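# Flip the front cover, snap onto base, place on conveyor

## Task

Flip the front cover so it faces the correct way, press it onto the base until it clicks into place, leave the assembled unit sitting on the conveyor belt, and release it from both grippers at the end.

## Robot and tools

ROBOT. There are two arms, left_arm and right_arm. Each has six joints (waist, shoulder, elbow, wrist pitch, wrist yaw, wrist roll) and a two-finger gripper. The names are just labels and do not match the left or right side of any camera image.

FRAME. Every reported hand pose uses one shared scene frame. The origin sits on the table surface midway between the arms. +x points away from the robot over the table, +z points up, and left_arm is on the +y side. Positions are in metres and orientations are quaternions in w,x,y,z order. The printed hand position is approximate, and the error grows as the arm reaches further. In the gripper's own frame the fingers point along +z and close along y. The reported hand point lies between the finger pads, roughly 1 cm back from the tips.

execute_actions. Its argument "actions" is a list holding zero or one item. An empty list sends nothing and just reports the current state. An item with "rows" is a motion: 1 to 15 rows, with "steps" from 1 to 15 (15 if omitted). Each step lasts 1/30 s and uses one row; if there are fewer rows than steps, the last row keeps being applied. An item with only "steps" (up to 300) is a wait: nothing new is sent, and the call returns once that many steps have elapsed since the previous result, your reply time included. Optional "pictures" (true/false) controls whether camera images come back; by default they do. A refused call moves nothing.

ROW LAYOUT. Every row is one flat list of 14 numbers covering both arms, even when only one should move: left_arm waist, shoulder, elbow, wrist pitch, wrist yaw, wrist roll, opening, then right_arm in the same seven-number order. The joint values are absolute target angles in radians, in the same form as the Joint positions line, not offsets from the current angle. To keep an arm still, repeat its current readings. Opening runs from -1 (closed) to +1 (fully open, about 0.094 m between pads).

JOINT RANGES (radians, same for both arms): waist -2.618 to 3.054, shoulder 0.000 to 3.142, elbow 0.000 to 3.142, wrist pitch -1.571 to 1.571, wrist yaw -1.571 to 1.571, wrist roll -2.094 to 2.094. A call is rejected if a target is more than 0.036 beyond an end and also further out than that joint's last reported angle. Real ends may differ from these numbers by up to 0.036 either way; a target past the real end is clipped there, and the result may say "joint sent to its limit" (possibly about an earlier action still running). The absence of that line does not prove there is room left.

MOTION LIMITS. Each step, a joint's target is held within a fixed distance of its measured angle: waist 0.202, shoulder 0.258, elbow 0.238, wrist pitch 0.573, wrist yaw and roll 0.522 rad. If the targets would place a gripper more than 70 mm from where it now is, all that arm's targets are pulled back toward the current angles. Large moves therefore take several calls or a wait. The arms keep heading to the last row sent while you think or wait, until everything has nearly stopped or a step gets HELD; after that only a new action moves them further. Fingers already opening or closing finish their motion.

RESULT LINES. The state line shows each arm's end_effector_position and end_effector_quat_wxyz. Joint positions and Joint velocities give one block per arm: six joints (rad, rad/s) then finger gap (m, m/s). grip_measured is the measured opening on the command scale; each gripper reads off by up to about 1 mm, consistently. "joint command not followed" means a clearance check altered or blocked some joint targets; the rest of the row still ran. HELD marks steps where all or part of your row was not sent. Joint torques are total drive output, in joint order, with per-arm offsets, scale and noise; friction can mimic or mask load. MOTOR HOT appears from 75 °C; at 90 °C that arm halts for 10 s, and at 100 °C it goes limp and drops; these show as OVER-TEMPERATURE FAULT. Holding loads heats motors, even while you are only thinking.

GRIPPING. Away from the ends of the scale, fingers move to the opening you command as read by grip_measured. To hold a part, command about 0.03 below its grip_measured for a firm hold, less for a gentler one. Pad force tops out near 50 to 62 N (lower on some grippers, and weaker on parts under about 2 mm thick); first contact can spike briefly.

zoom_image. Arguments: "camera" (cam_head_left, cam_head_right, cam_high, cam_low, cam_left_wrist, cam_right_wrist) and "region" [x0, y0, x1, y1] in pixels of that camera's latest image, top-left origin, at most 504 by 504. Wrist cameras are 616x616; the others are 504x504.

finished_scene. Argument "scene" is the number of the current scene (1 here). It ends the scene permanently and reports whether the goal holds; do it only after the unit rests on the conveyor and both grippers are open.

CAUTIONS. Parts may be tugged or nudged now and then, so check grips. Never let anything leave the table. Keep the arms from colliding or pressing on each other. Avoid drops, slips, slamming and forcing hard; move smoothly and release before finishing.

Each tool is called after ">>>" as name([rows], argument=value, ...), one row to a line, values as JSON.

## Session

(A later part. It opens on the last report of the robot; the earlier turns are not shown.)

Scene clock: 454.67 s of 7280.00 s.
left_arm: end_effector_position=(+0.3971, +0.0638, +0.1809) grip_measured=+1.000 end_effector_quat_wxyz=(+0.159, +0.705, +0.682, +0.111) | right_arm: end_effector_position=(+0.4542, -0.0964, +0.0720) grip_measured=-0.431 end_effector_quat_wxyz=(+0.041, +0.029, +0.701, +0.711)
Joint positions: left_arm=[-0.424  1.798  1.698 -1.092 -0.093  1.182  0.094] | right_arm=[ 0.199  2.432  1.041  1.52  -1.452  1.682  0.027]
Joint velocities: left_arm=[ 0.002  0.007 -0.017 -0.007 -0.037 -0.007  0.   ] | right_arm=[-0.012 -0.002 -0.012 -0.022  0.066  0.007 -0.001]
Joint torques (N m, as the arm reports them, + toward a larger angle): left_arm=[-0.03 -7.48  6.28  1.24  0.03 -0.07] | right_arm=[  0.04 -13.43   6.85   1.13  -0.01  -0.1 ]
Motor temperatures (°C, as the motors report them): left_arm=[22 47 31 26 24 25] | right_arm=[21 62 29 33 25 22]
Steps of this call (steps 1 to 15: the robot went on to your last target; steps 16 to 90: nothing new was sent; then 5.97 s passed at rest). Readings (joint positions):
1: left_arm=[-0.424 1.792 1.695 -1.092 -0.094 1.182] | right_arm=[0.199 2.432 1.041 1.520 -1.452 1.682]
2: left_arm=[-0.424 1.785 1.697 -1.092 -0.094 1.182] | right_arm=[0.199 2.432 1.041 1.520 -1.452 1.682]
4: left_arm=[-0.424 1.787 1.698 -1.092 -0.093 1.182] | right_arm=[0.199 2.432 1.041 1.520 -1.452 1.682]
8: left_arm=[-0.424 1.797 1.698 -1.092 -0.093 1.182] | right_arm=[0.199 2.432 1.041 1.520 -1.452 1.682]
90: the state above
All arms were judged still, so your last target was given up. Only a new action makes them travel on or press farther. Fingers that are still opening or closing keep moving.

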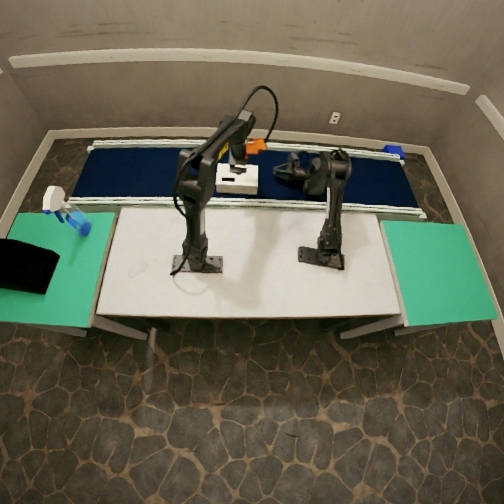

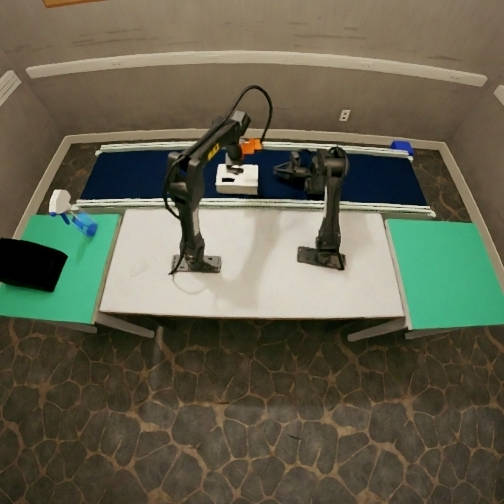

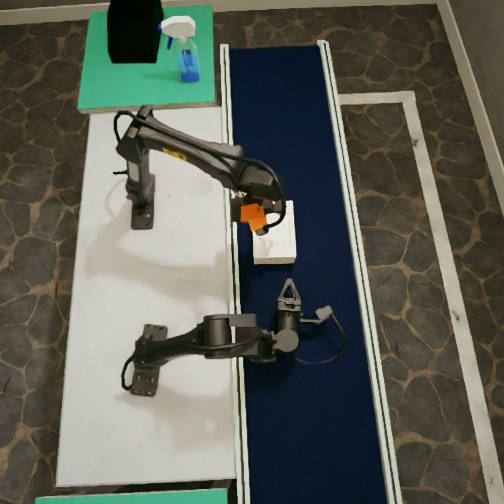

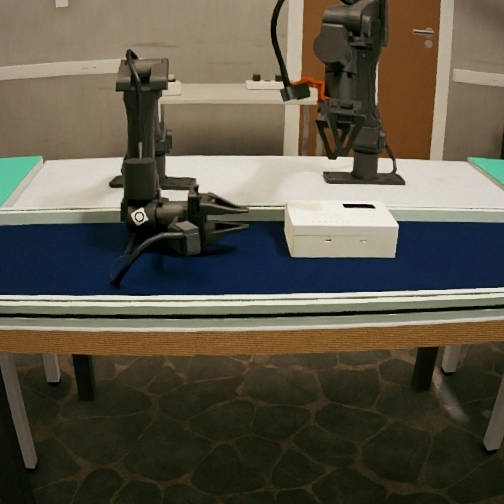

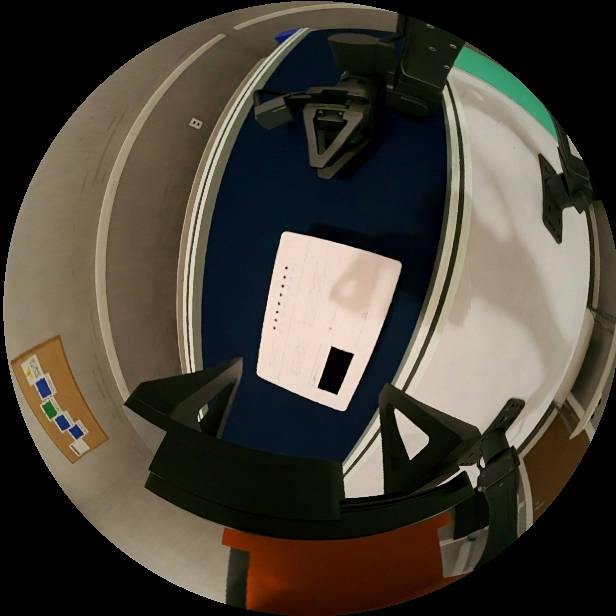

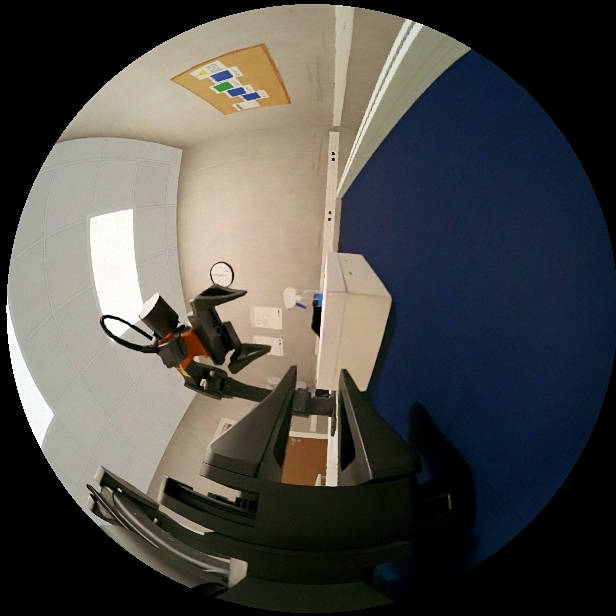

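Left hook looks unlatched; press.

>>> execute_actions([
  {"rows":[[-0.44,1.9,1.85,-1.2,-0.08,1.18,0.5,0.15,2.4,1.062,1.54,-1.46,1.67,-0.43],[-0.44,1.9,1.85,-1.2,-0.08,1.18,0.5,0.15,2.4,1.062,1.54,-1.46,1.67,-0.43],[-0.44,1.9,1.85,-1.2,-0.08,1.18,0.5,0.15,2.4,1.062,1.54,-1.46,1.67,-0.43],[-0.44,1.9,1.85,-1.2,-0.08,1.18,0.5,0.15,2.4,1.062,1.54,-1.46,1.67,-0.43],[-0.46,2.05,2.0,-1.3,-0.08,1.18,0,0.08,2.38,1.062,1.54,-1.46,1.67,-0.43],[-0.46,2.05,2.0,-1.3,-0.08,1.18,0,0.08,2.38,1.062,1.54,-1.46,1.67,-0.43],[-0.46,2.05,2.0,-1.3,-0.08,1.18,0,0.08,2.38,1.062,1.54,-1.46,1.67,-0.43],[-0.46,2.05,2.0,-1.3,-0.08,1.18,0,0.08,2.38,1.062,1.54,-1.46,1.67,-0.43],[-0.46,2.05,2.0,-1.3,-0.08,1.18,0,0.08,2.38,1.062,1.54,-1.46,1.67,-0.43],[-0.48,2.2,2.17,-1.38,-0.08,1.18,0,0,2.36,1.062,1.54,-1.46,1.67,-0.43]]},
], pictures=false)

>>> execute_actions([
  {"rows":[[-0.48,2.22,2.17,-1.38,-0.08,1.18,0,0,2.36,1.062,1.54,-1.46,1.67,-0.43],[-0.48,2.23,2.17,-1.38,-0.08,1.18,0,0,2.36,1.062,1.54,-1.46,1.67,-0.43],[-0.48,2.24,2.17,-1.38,-0.08,1.18,0,0,2.36,1.062,1.54,-1.46,1.67,-0.43],[-0.48,2.25,2.17,-1.38,-0.08,1.18,0,0,2.36,1.062,1.54,-1.46,1.67,-0.43],[-0.48,2.26,2.17,-1.38,-0.08,1.18,0,0,2.36,1.062,1.54,-1.46,1.67,-0.43]]},
])

Scene clock: 468.83 s of 7280.00 s.
left_arm: end_effector_position=(+0.4342, +0.0201, +0.1283) grip_measured=+0.002 end_effector_quat_wxyz=(+0.072, +0.735, +0.670, +0.074) | right_arm: end_effector_position=(+0.4838, -0.1833, +0.0932) grip_measured=-0.431 end_effector_quat_wxyz=(+0.131, +0.078, +0.696, +0.702)
Joint positions: left_arm=[-0.474  2.212  2.136 -1.309 -0.091  1.182  0.047] | right_arm=[-0.005  2.379  1.041  1.522 -1.46   1.682  0.027]
Joint velocities: left_arm=[-0.071  0.242  0.002 -0.374 -0.022 -0.037  0.   ] | right_arm=[-0.168 -0.046 -0.007 -0.022  0.095 -0.022 -0.   ]
Joint torques (N m, as the arm reports them, + toward a larger angle): left_arm=[ -0.27 -12.42   8.46   0.62  -0.04  -0.07] | right_arm=[  1.19 -13.74   7.16   1.06   0.09  -0.11]
Motor temperatures (°C, as the motors report them): left_arm=[22 47 31 26 24 25] | right_arm=[21 62 29 33 25 22]
Steps of this call (steps 1 to 90: nothing new was sent; then 10.67 s passed at rest; steps 91 to 105: all 15 steps of this action). Readings (joint positions):
91: left_arm=[-0.425 1.812 1.722 -1.119 -0.093 1.182] | right_arm=[0.196 2.431 1.041 1.520 -1.454 1.682]
92: left_arm=[-0.426 1.839 1.767 -1.145 -0.093 1.182] | right_arm=[0.190 2.430 1.041 1.520 -1.455 1.682]
94: left_arm=[-0.429 1.878 1.819 -1.146 -0.093 1.182] | right_arm=[0.171 2.425 1.041 1.520 -1.455 1.682]
98: left_arm=[-0.445 2.017 1.972 -1.212 -0.093 1.182] | right_arm=[0.100 2.405 1.041 1.520 -1.458 1.682]
105: the state above

Scene clock: 469.33 s of 7280.00 s.
left_arm: end_effector_position=(+0.4249, +0.0237, +0.1071) grip_measured=+0.002 end_effector_quat_wxyz=(+0.031, +0.740, +0.670, +0.059) | right_arm: end_effector_position=(+0.4840, -0.1841, +0.0934) grip_measured=-0.431 end_effector_quat_wxyz=(+0.131, +0.078, +0.695, +0.702)
Joint positions: left_arm=[-0.476  2.261  2.146 -1.357 -0.091  1.182  0.047] | right_arm=[-0.006  2.378  1.041  1.523 -1.46   1.682  0.027]
Joint velocities: left_arm=[-0.007  0.002  0.002 -0.081 -0.022  0.007 -0.002] | right_arm=[ 0.012 -0.007 -0.017 -0.007 -0.022  0.081  0.   ]
Joint torques (N m, as the arm reports them, + toward a larger angle): left_arm=[ -0.24 -10.81   7.31   0.51   0.01  -0.07] | right_arm=[  0.48 -13.78   7.14   1.08   0.09  -0.1 ]
Motor temperatures (°C, as the motors report them): left_arm=[22 47 31 26 24 25] | right_arm=[21 62 29 33 25 22]
Steps of this call (steps 1 to 15: all 15 steps of this action). Readings (joint positions):
1: left_arm=[-0.476 2.219 2.136 -1.319 -0.091 1.182] | right_arm=[-0.008 2.378 1.041 1.523 -1.460 1.682]
2: left_arm=[-0.476 2.224 2.136 -1.328 -0.091 1.182] | right_arm=[-0.008 2.378 1.041 1.523 -1.460 1.682]
4: left_arm=[-0.476 2.234 2.140 -1.342 -0.091 1.182] | right_arm=[-0.006 2.378 1.041 1.523 -1.460 1.682]
8: left_arm=[-0.476 2.254 2.146 -1.351 -0.091 1.182] | right_arm=[-0.006 2.378 1.041 1.523 -1.460 1.682]
15: the state above

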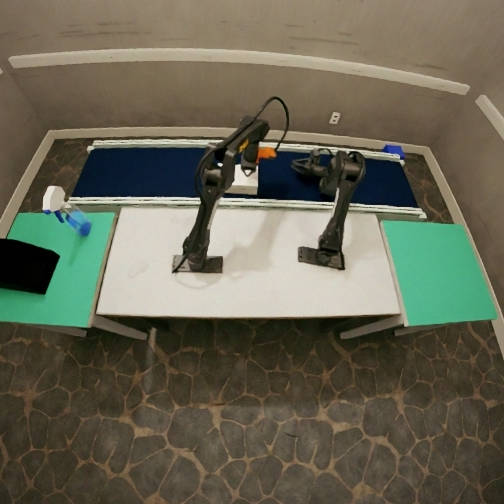

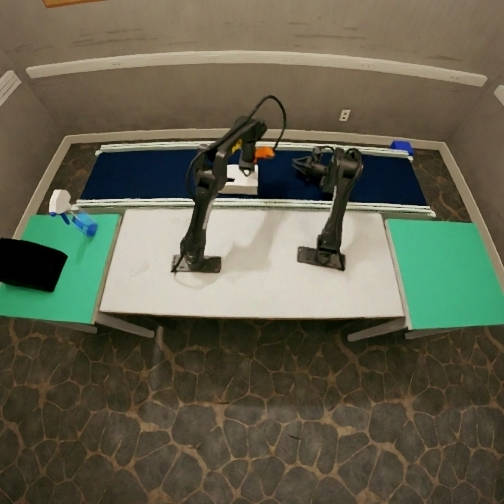

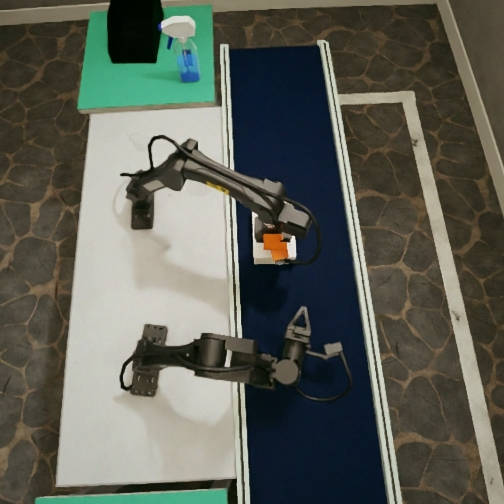

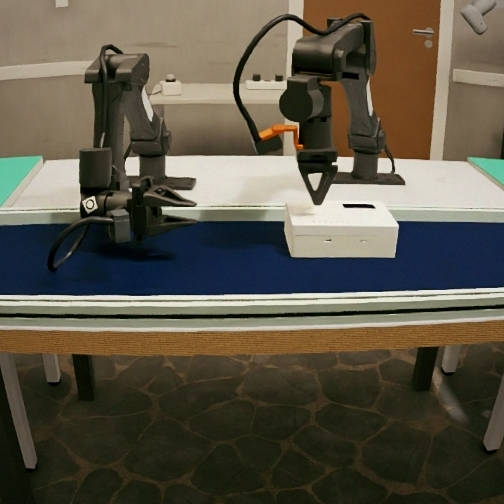

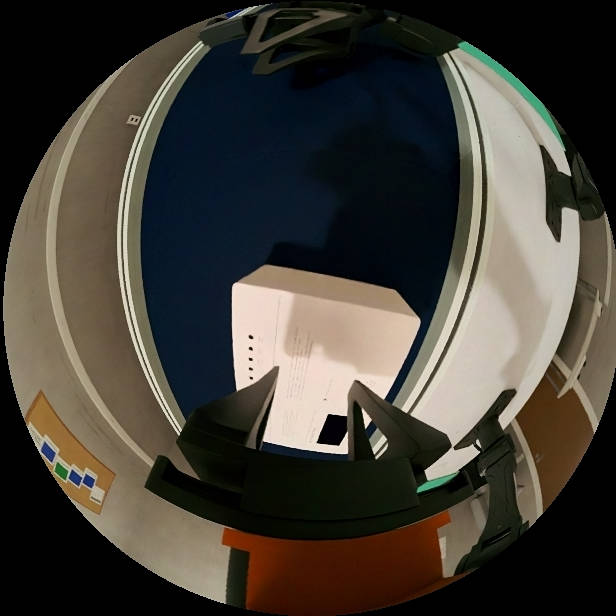

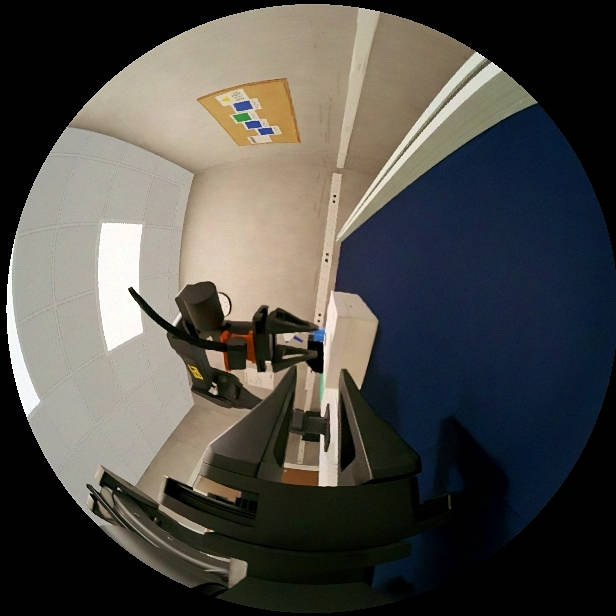

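>>> execute_actions([
  {"rows":[[-0.48,2.27,2.15,-1.35,-0.08,1.18,0,0,2.36,1.062,1.54,-1.46,1.67,-0.43],[-0.48,2.28,2.15,-1.35,-0.08,1.18,0,0,2.36,1.062,1.54,-1.46,1.67,-0.43],[-0.48,2.29,2.15,-1.35,-0.08,1.18,0,0,2.36,1.062,1.54,-1.46,1.67,-0.43],[-0.48,2.30,2.15,-1.35,-0.08,1.18,0,0,2.36,1.062,1.54,-1.46,1.67,-0.43],[-0.48,2.31,2.15,-1.35,-0.08,1.18,0,0,2.36,1.062,1.54,-1.46,1.67,-0.43],[-0.48,2.32,2.15,-1.35,-0.08,1.18,0,0,2.36,1.062,1.54,-1.46,1.67,-0.43],[-0.48,2.33,2.15,-1.35,-0.08,1.18,0,0,2.36,1.062,1.54,-1.46,1.67,-0.43],[-0.48,2.34,2.15,-1.35,-0.08,1.18,0,0,2.36,1.062,1.54,-1.46,1.67,-0.43],[-0.48,2.35,2.15,-1.35,-0.08,1.18,0,0,2.36,1.062,1.54,-1.46,1.67,-0.43],[-0.48,2.36,2.15,-1.35,-0.08,1.18,0,0,2.36,1.062,1.54,-1.46,1.67,-0.43],[-0.48,2.375,2.14,-1.35,-0.08,1.18,0,0,2.36,1.062,1.54,-1.46,1.67,-0.43],[-0.48,2.39,2.13,-1.35,-0.08,1.18,0,0,2.36,1.062,1.54,-1.46,1.67,-0.43],[-0.48,2.41,2.12,-1.35,-0.08,1.18,0,0,2.36,1.062,1.54,-1.46,1.67,-0.43]]},
])

>>> zoom_image(camera="cam_low", region=[240,130,440,300])

Scene clock: 480.70 s of 7280.00 s.
left_arm: end_effector_position=(+0.4248, +0.0238, +0.0870) grip_measured=+0.002 end_effector_quat_wxyz=(+0.010, +0.741, +0.669, +0.052) | right_arm: end_effector_position=(+0.4840, -0.1841, +0.0934) grip_measured=-0.431 end_effector_quat_wxyz=(+0.131, +0.078, +0.695, +0.702)
Joint positions: left_arm=[-0.476  2.311  2.154 -1.36  -0.091  1.182  0.047] | right_arm=[-0.006  2.378  1.041  1.523 -1.46   1.682  0.027]
Joint velocities: left_arm=[-0.022  0.002  0.002 -0.037 -0.022  0.037 -0.001] | right_arm=[-0.012 -0.002  0.007  0.022  0.037 -0.022 -0.001]
Joint torques (N m, as the arm reports them, + toward a larger angle): left_arm=[-0.1  -3.25  3.26  0.72  0.   -0.08] | right_arm=[  0.49 -13.85   7.14   1.07   0.09  -0.1 ]
Motor temperatures (°C, as the motors report them): left_arm=[22 50 32 26 24 25] | right_arm=[21 63 29 33 25 22]
Steps of this call (steps 1 to 15: the robot went on to your last target; steps 16 to 90: nothing new was sent; then 7.87 s passed at rest; steps 91 to 105: all 15 steps of this action). Readings (joint positions):
91: left_arm=[-0.476 2.261 2.146 -1.358 -0.091 1.182] | right_arm=[-0.006 2.378 1.041 1.523 -1.460 1.682]
92: left_arm=[-0.476 2.262 2.146 -1.358 -0.091 1.182] | right_arm=[-0.006 2.378 1.041 1.523 -1.460 1.682]
94: left_arm=[-0.476 2.269 2.146 -1.358 -0.091 1.182] | right_arm=[-0.006 2.378 1.041 1.523 -1.460 1.682]
98: left_arm=[-0.476 2.305 2.151 -1.361 -0.091 1.182] | right_arm=[-0.006 2.378 1.041 1.523 -1.460 1.682]
105: the state above

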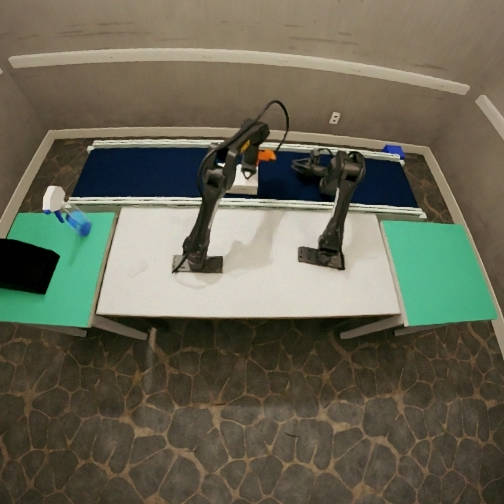

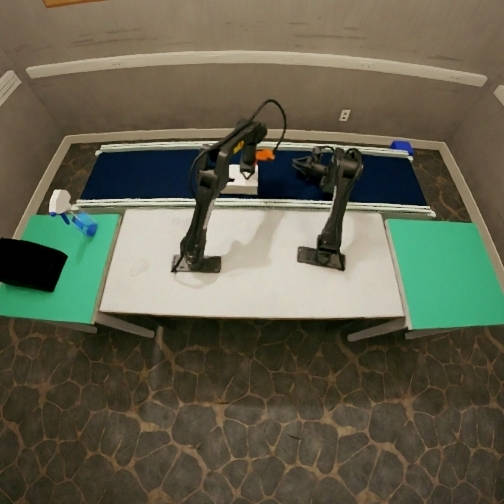

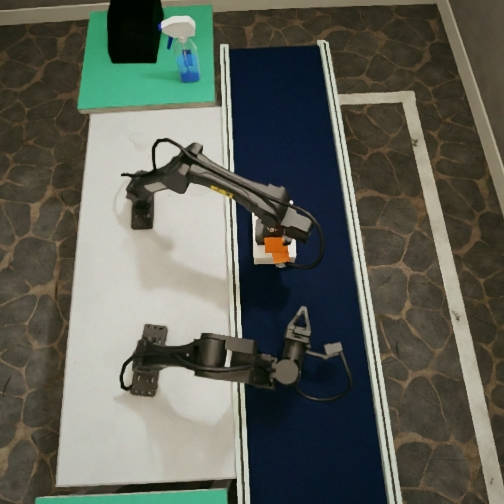

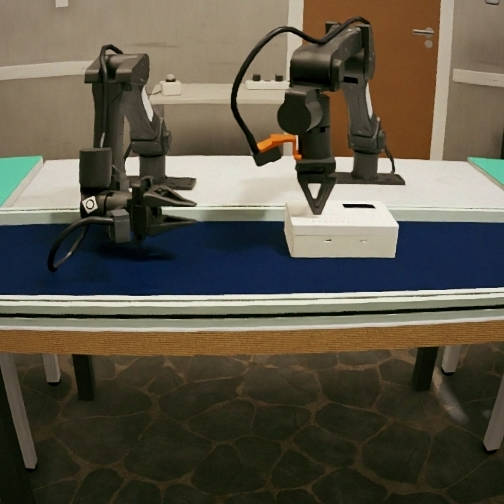

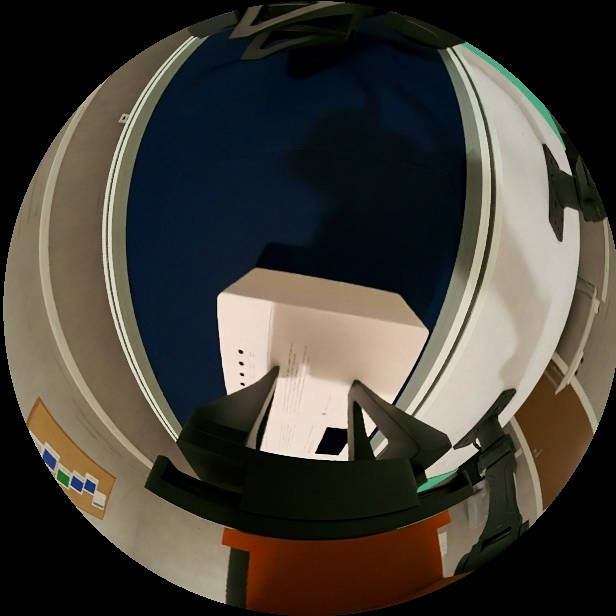

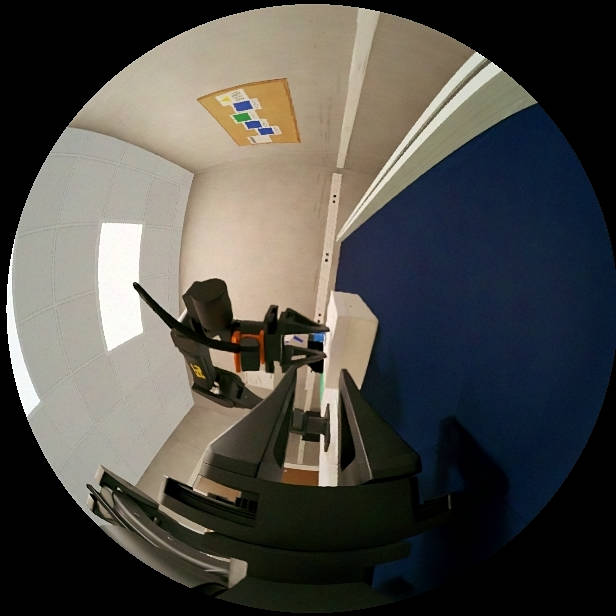

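Region (240, 130, 440, 300) of cam_low's 504x504 image, scaled by 2.520, with more detail than that image has; it fills the top 428 rows of this view, and the rest is white.

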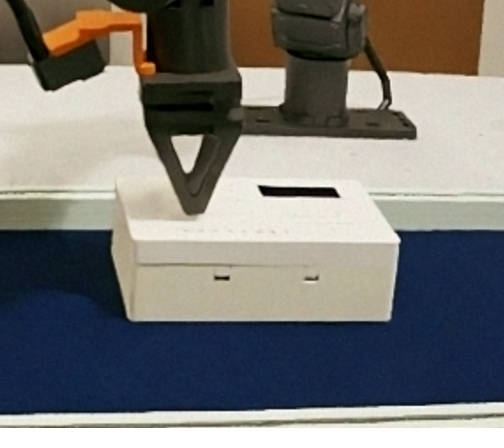

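Seam closed now. Lift.

>>> execute_actions([
  {"rows":[[-0.48,2.36,2.14,-1.35,-0.08,1.18,0,0,2.36,1.062,1.54,-1.46,1.67,-0.43],[-0.48,2.32,2.16,-1.35,-0.08,1.18,0,0,2.36,1.062,1.54,-1.46,1.67,-0.43],[-0.48,2.28,2.17,-1.35,-0.08,1.18,0,0,2.36,1.062,1.54,-1.46,1.67,-0.43],[-0.48,2.24,2.17,-1.35,-0.08,1.18,0,0,2.36,1.062,1.54,-1.46,1.67,-0.43],[-0.48,2.2,2.17,-1.35,-0.08,1.18,0,0,2.36,1.062,1.54,-1.46,1.67,-0.43]]},
])

>>> zoom_image(camera="cam_low", region=[240,130,440,300])

Scene clock: 487.00 s of 7280.00 s.
left_arm: end_effector_position=(+0.4261, +0.0231, +0.1364) grip_measured=+0.002 end_effector_quat_wxyz=(+0.063, +0.737, +0.669, +0.070) | right_arm: end_effector_position=(+0.4840, -0.1841, +0.0934) grip_measured=-0.431 end_effector_quat_wxyz=(+0.131, +0.078, +0.695, +0.702)
Joint positions: left_arm=[-0.476  2.202  2.158 -1.361 -0.091  1.182  0.047] | right_arm=[-0.006  2.378  1.041  1.523 -1.46   1.682  0.027]
Joint velocities: left_arm=[ 0.002  0.012 -0.012 -0.022 -0.022 -0.051  0.001] | right_arm=[ 0.007 -0.007 -0.002 -0.066 -0.037 -0.051 -0.   ]
Joint torques (N m, as the arm reports them, + toward a larger angle): left_arm=[ -0.28 -10.66   6.85   0.94   0.02  -0.07] | right_arm=[  0.5  -13.85   7.14   1.08   0.09  -0.1 ]
Motor temperatures (°C, as the motors report them): left_arm=[22 48 31 26 24 25] | right_arm=[21 63 29 32 25 22]
Steps of this call (steps 1 to 15: the robot went on to your last target; steps 16 to 90: nothing new was sent; then 2.80 s passed at rest; steps 91 to 105: all 15 steps of this action). Readings (joint positions):
91: left_arm=[-0.476 2.310 2.156 -1.361 -0.091 1.182] | right_arm=[-0.006 2.378 1.041 1.523 -1.460 1.682]
92: left_arm=[-0.476 2.308 2.158 -1.362 -0.091 1.182] | right_arm=[-0.006 2.378 1.041 1.523 -1.460 1.682]
94: left_arm=[-0.476 2.301 2.158 -1.361 -0.091 1.182] | right_arm=[-0.006 2.378 1.041 1.523 -1.460 1.682]
98: left_arm=[-0.476 2.247 2.158 -1.361 -0.091 1.182] | right_arm=[-0.006 2.378 1.041 1.523 -1.460 1.682]
105: the state above

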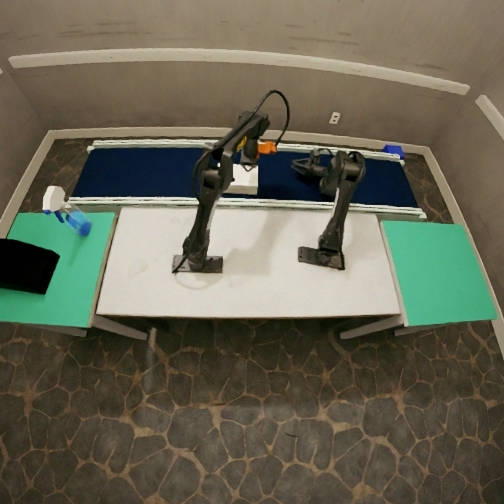

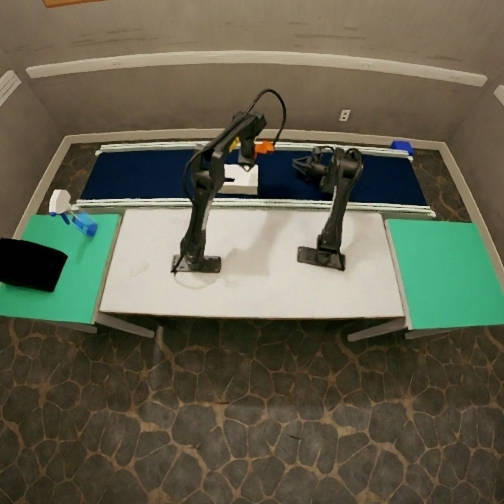

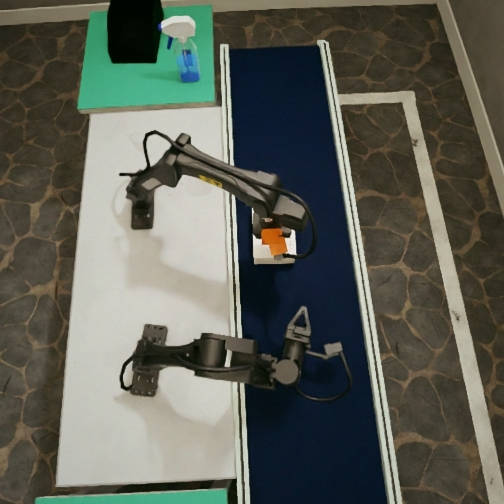

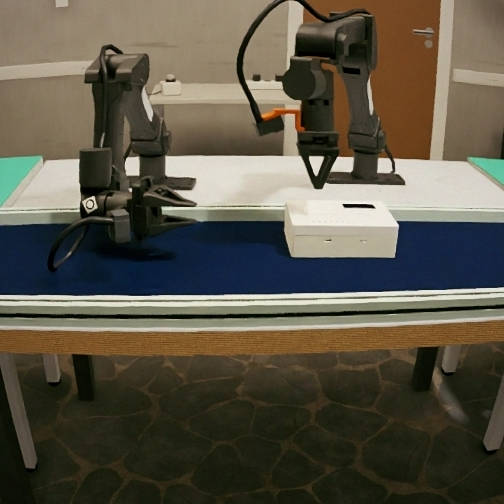

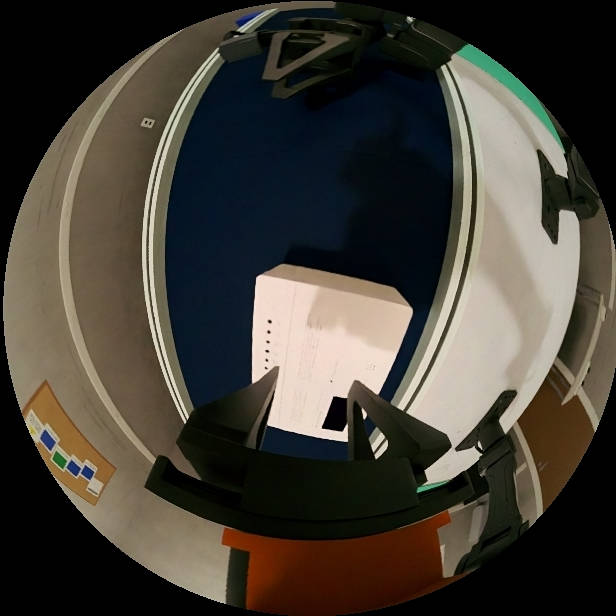

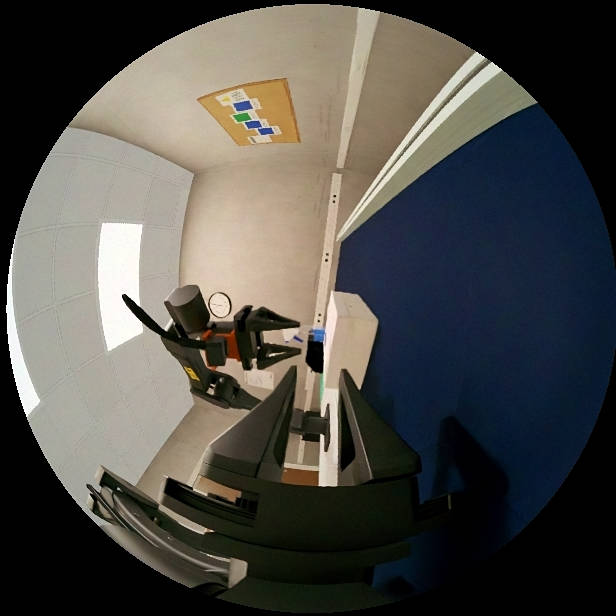

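Region (240, 130, 440, 300) of cam_low's 504x504 image, scaled by 2.520, with more detail than that image has; it fills the top 428 rows of this view, and the rest is white.

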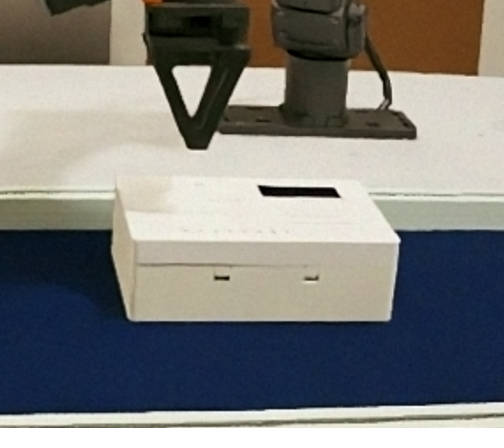

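>>> execute_actions([
  {"rows":[[-0.5,2.23,2.17,-1.33,-0.08,1.18,0,0,2.36,1.062,1.54,-1.46,1.67,-0.43],[-0.52,2.25,2.17,-1.33,-0.08,1.18,0,0,2.36,1.062,1.54,-1.46,1.67,-0.43],[-0.53,2.27,2.17,-1.33,-0.08,1.18,0,0,2.36,1.062,1.54,-1.46,1.67,-0.43],[-0.53,2.28,2.17,-1.33,-0.08,1.18,0,0,2.36,1.062,1.54,-1.46,1.67,-0.43],[-0.53,2.29,2.17,-1.33,-0.08,1.18,0,0,2.36,1.062,1.54,-1.46,1.67,-0.43],[-0.53,2.30,2.17,-1.33,-0.08,1.18,0,0,2.36,1.062,1.54,-1.46,1.67,-0.43],[-0.53,2.31,2.17,-1.33,-0.08,1.18,0,0,2.36,1.062,1.54,-1.46,1.67,-0.43],[-0.53,2.32,2.17,-1.33,-0.08,1.18,0,0,2.36,1.062,1.54,-1.46,1.67,-0.43],[-0.53,2.33,2.17,-1.33,-0.08,1.18,0,0,2.36,1.062,1.54,-1.46,1.67,-0.43],[-0.53,2.34,2.17,-1.33,-0.08,1.18,0,0,2.36,1.062,1.54,-1.46,1.67,-0.43]]},
], pictures=false)

>>> execute_actions([
  {"rows":[[-0.53,2.37,2.16,-1.33,-0.08,1.18,0,0,2.36,1.062,1.54,-1.46,1.67,-0.43],[-0.53,2.40,2.15,-1.33,-0.08,1.18,0,0,2.36,1.062,1.54,-1.46,1.67,-0.43],[-0.53,2.43,2.14,-1.33,-0.08,1.18,0,0,2.36,1.062,1.54,-1.46,1.67,-0.43],[-0.53,2.46,2.13,-1.33,-0.08,1.18,0,0,2.36,1.062,1.54,-1.46,1.67,-0.43],[-0.53,2.5,2.12,-1.33,-0.08,1.18,0,0,2.36,1.062,1.54,-1.46,1.67,-0.43]]},
], pictures=false)

>>> execute_actions([
  {"rows":[[-0.53,2.42,2.14,-1.33,-0.08,1.18,0,0,2.36,1.062,1.54,-1.46,1.67,-0.43],[-0.53,2.36,2.16,-1.33,-0.08,1.18,0,0,2.36,1.062,1.54,-1.46,1.67,-0.43],[-0.53,2.31,2.17,-1.33,-0.08,1.18,0,0,2.36,1.062,1.54,-1.46,1.67,-0.43],[-0.53,2.27,2.17,-1.33,-0.08,1.18,0,0,2.36,1.062,1.54,-1.46,1.67,-0.43],[-0.53,2.23,2.17,-1.33,-0.08,1.18,0,0,2.36,1.062,1.54,-1.46,1.67,-0.43]]},
])

>>> zoom_image(camera="cam_low", region=[240,130,440,300])

Scene clock: 502.50 s of 7280.00 s.
left_arm: end_effector_position=(+0.4191, -0.0033, +0.0901) grip_measured=+0.001 end_effector_quat_wxyz=(+0.025, +0.759, +0.649, +0.055) | right_arm: end_effector_position=(+0.4840, -0.1841, +0.0934) grip_measured=-0.431 end_effector_quat_wxyz=(+0.131, +0.078, +0.695, +0.702)
Joint positions: left_arm=[-0.532  2.315  2.17  -1.344 -0.089  1.182  0.047] | right_arm=[-0.006  2.378  1.041  1.523 -1.46   1.682  0.027]
Joint velocities: left_arm=[-0.007 -0.007 -0.017  0.007 -0.022 -0.051  0.   ] | right_arm=[-0.007  0.002 -0.007 -0.051 -0.037  0.022  0.   ]
Joint torques (N m, as the arm reports them, + toward a larger angle): left_arm=[ 0.16 -8.98  5.48  0.85  0.02 -0.07] | right_arm=[  0.5  -13.86   7.14   1.07   0.09  -0.11]
Motor temperatures (°C, as the motors report them): left_arm=[22 51 32 26 24 25] | right_arm=[21 64 29 32 25 22]
Steps of this call (steps 1 to 15: the robot went on to your last target; steps 16 to 90: nothing new was sent; then 12.00 s passed at rest; steps 91 to 105: all 15 steps of this action). Readings (joint positions):
91: left_arm=[-0.477 2.205 2.158 -1.360 -0.091 1.182] | right_arm=[-0.006 2.378 1.041 1.523 -1.460 1.682]
92: left_arm=[-0.480 2.209 2.158 -1.358 -0.091 1.182] | right_arm=[-0.006 2.378 1.041 1.523 -1.460 1.682]
94: left_arm=[-0.494 2.228 2.158 -1.353 -0.091 1.182] | right_arm=[-0.006 2.378 1.041 1.523 -1.460 1.682]
98: left_arm=[-0.527 2.295 2.158 -1.347 -0.089 1.182] | right_arm=[-0.006 2.378 1.041 1.523 -1.460 1.682]
105: the state above

Scene clock: 503.00 s of 7280.00 s.
left_arm: end_effector_position=(+0.4186, -0.0030, +0.0863) grip_measured=+0.001 end_effector_quat_wxyz=(+0.018, +0.759, +0.648, +0.052) | right_arm: end_effector_position=(+0.4840, -0.1841, +0.0934) grip_measured=-0.431 end_effector_quat_wxyz=(+0.131, +0.078, +0.695, +0.702)
Joint positions: left_arm=[-0.532  2.332  2.185 -1.358 -0.089  1.182  0.047] | right_arm=[-0.006  2.378  1.041  1.523 -1.46   1.682  0.027]
Joint velocities: left_arm=[-0.017 -0.007 -0.002  0.022 -0.022  0.037 -0.   ] | right_arm=[-0.007 -0.007 -0.002 -0.007  0.022  0.022 -0.001]
Joint torques (N m, as the arm reports them, + toward a larger angle): left_arm=[ 0.15 -0.84  1.61  0.95 -0.01 -0.07] | right_arm=[  0.5  -13.85   7.14   1.07   0.09  -0.1 ]
Motor temperatures (°C, as the motors report them): left_arm=[22 51 32 26 24 25] | right_arm=[21 64 29 32 25 22]
Steps of this call (steps 1 to 15: all 15 steps of this action). Readings (joint positions):
1: left_arm=[-0.532 2.316 2.170 -1.344 -0.089 1.182] | right_arm=[-0.006 2.378 1.041 1.523 -1.460 1.682]
2: left_arm=[-0.532 2.319 2.170 -1.344 -0.089 1.182] | right_arm=[-0.006 2.378 1.041 1.523 -1.460 1.682]
4: left_arm=[-0.532 2.324 2.173 -1.347 -0.089 1.182] | right_arm=[-0.006 2.378 1.041 1.523 -1.460 1.682]
8: left_arm=[-0.532 2.330 2.183 -1.356 -0.089 1.182] | right_arm=[-0.006 2.378 1.041 1.523 -1.460 1.682]
15: the state above

Scene clock: 503.50 s of 7280.00 s.
left_arm: end_effector_position=(+0.4190, -0.0032, +0.1241) grip_measured=+0.001 end_effector_quat_wxyz=(+0.060, +0.756, +0.648, +0.066) | right_arm: end_effector_position=(+0.4840, -0.1841, +0.0934) grip_measured=-0.431 end_effector_quat_wxyz=(+0.131, +0.078, +0.695, +0.702)
Joint positions: left_arm=[-0.532  2.238  2.169 -1.347 -0.089  1.182  0.047] | right_arm=[-0.006  2.378  1.041  1.523 -1.46   1.682  0.027]
Joint velocities: left_arm=[-0.007  0.007 -0.017 -0.037  0.007  0.007 -0.   ] | right_arm=[ 0.012  0.007 -0.007 -0.066  0.081  0.095 -0.   ]
Joint torques (N m, as the arm reports them, + toward a larger angle): left_arm=[  0.23 -11.4    5.75   1.05   0.    -0.07] | right_arm=[  0.51 -13.87   7.14   1.07   0.09  -0.1 ]
Motor temperatures (°C, as the motors report them): left_arm=[22 51 32 26 24 25] | right_arm=[21 64 29 32 25 22]
Steps of this call (steps 1 to 15: all 15 steps of this action). Readings (joint positions):
1: left_arm=[-0.532 2.331 2.186 -1.358 -0.089 1.182] | right_arm=[-0.006 2.378 1.041 1.523 -1.460 1.682]
2: left_arm=[-0.532 2.326 2.187 -1.358 -0.089 1.182] | right_arm=[-0.006 2.378 1.041 1.523 -1.460 1.682]
4: left_arm=[-0.532 2.318 2.184 -1.355 -0.089 1.182] | right_arm=[-0.006 2.378 1.041 1.523 -1.460 1.682]
8: left_arm=[-0.532 2.274 2.169 -1.349 -0.089 1.182] | right_arm=[-0.006 2.378 1.041 1.523 -1.460 1.682]
15: the state above

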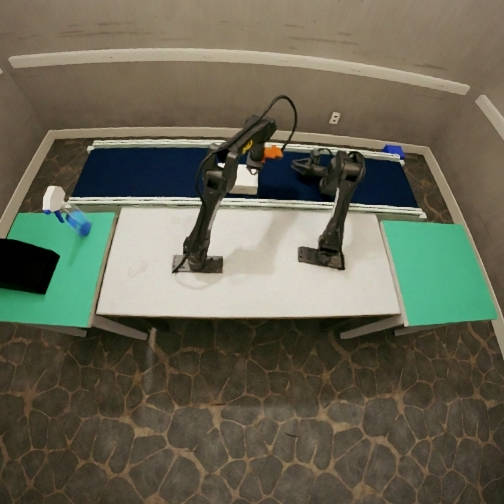

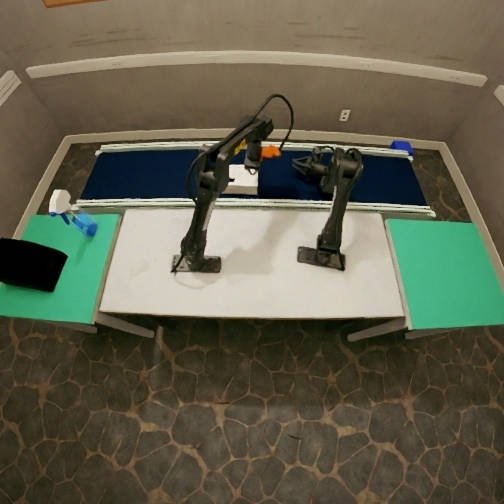

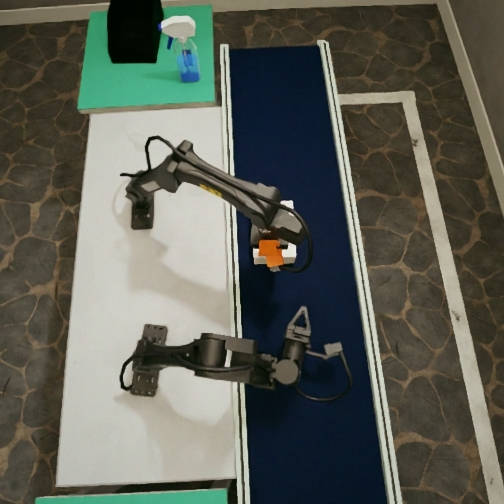

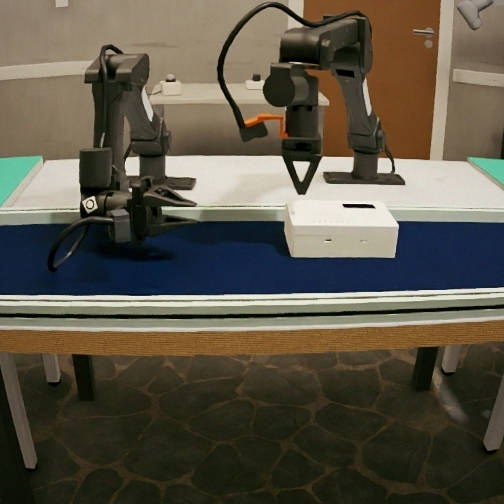

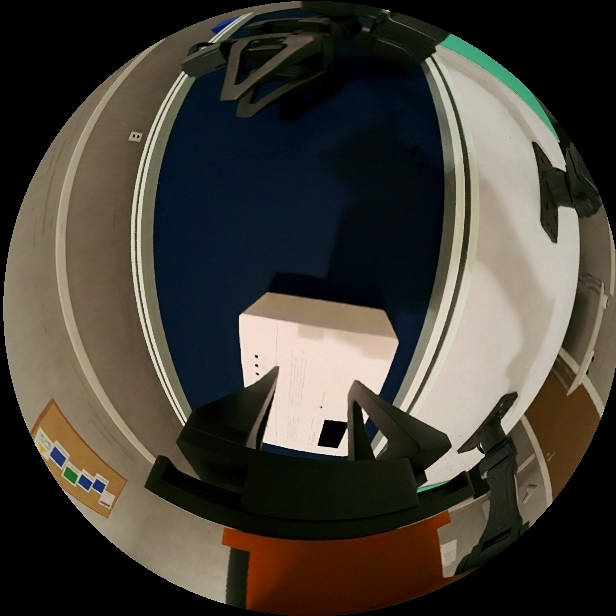

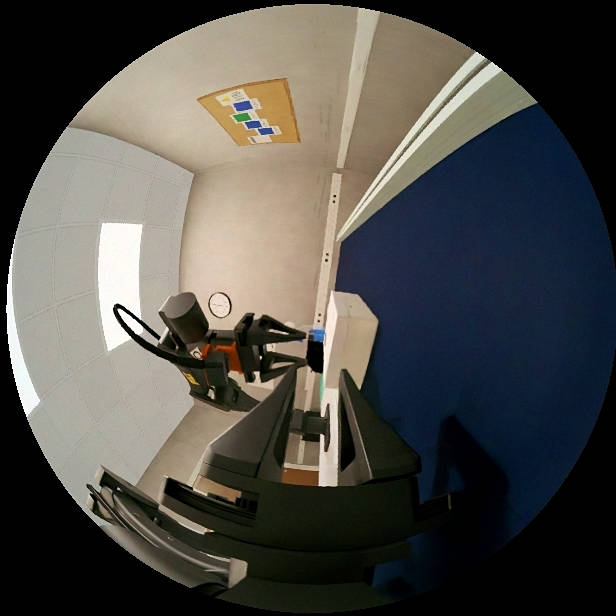

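Region (240, 130, 440, 300) of cam_low's 504x504 image, scaled by 2.520, with more detail than that image has; it fills the top 428 rows of this view, and the rest is white.

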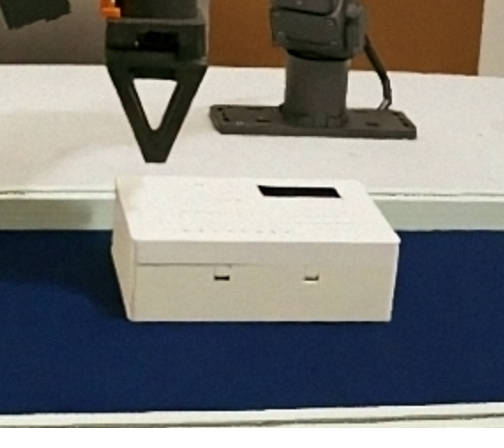

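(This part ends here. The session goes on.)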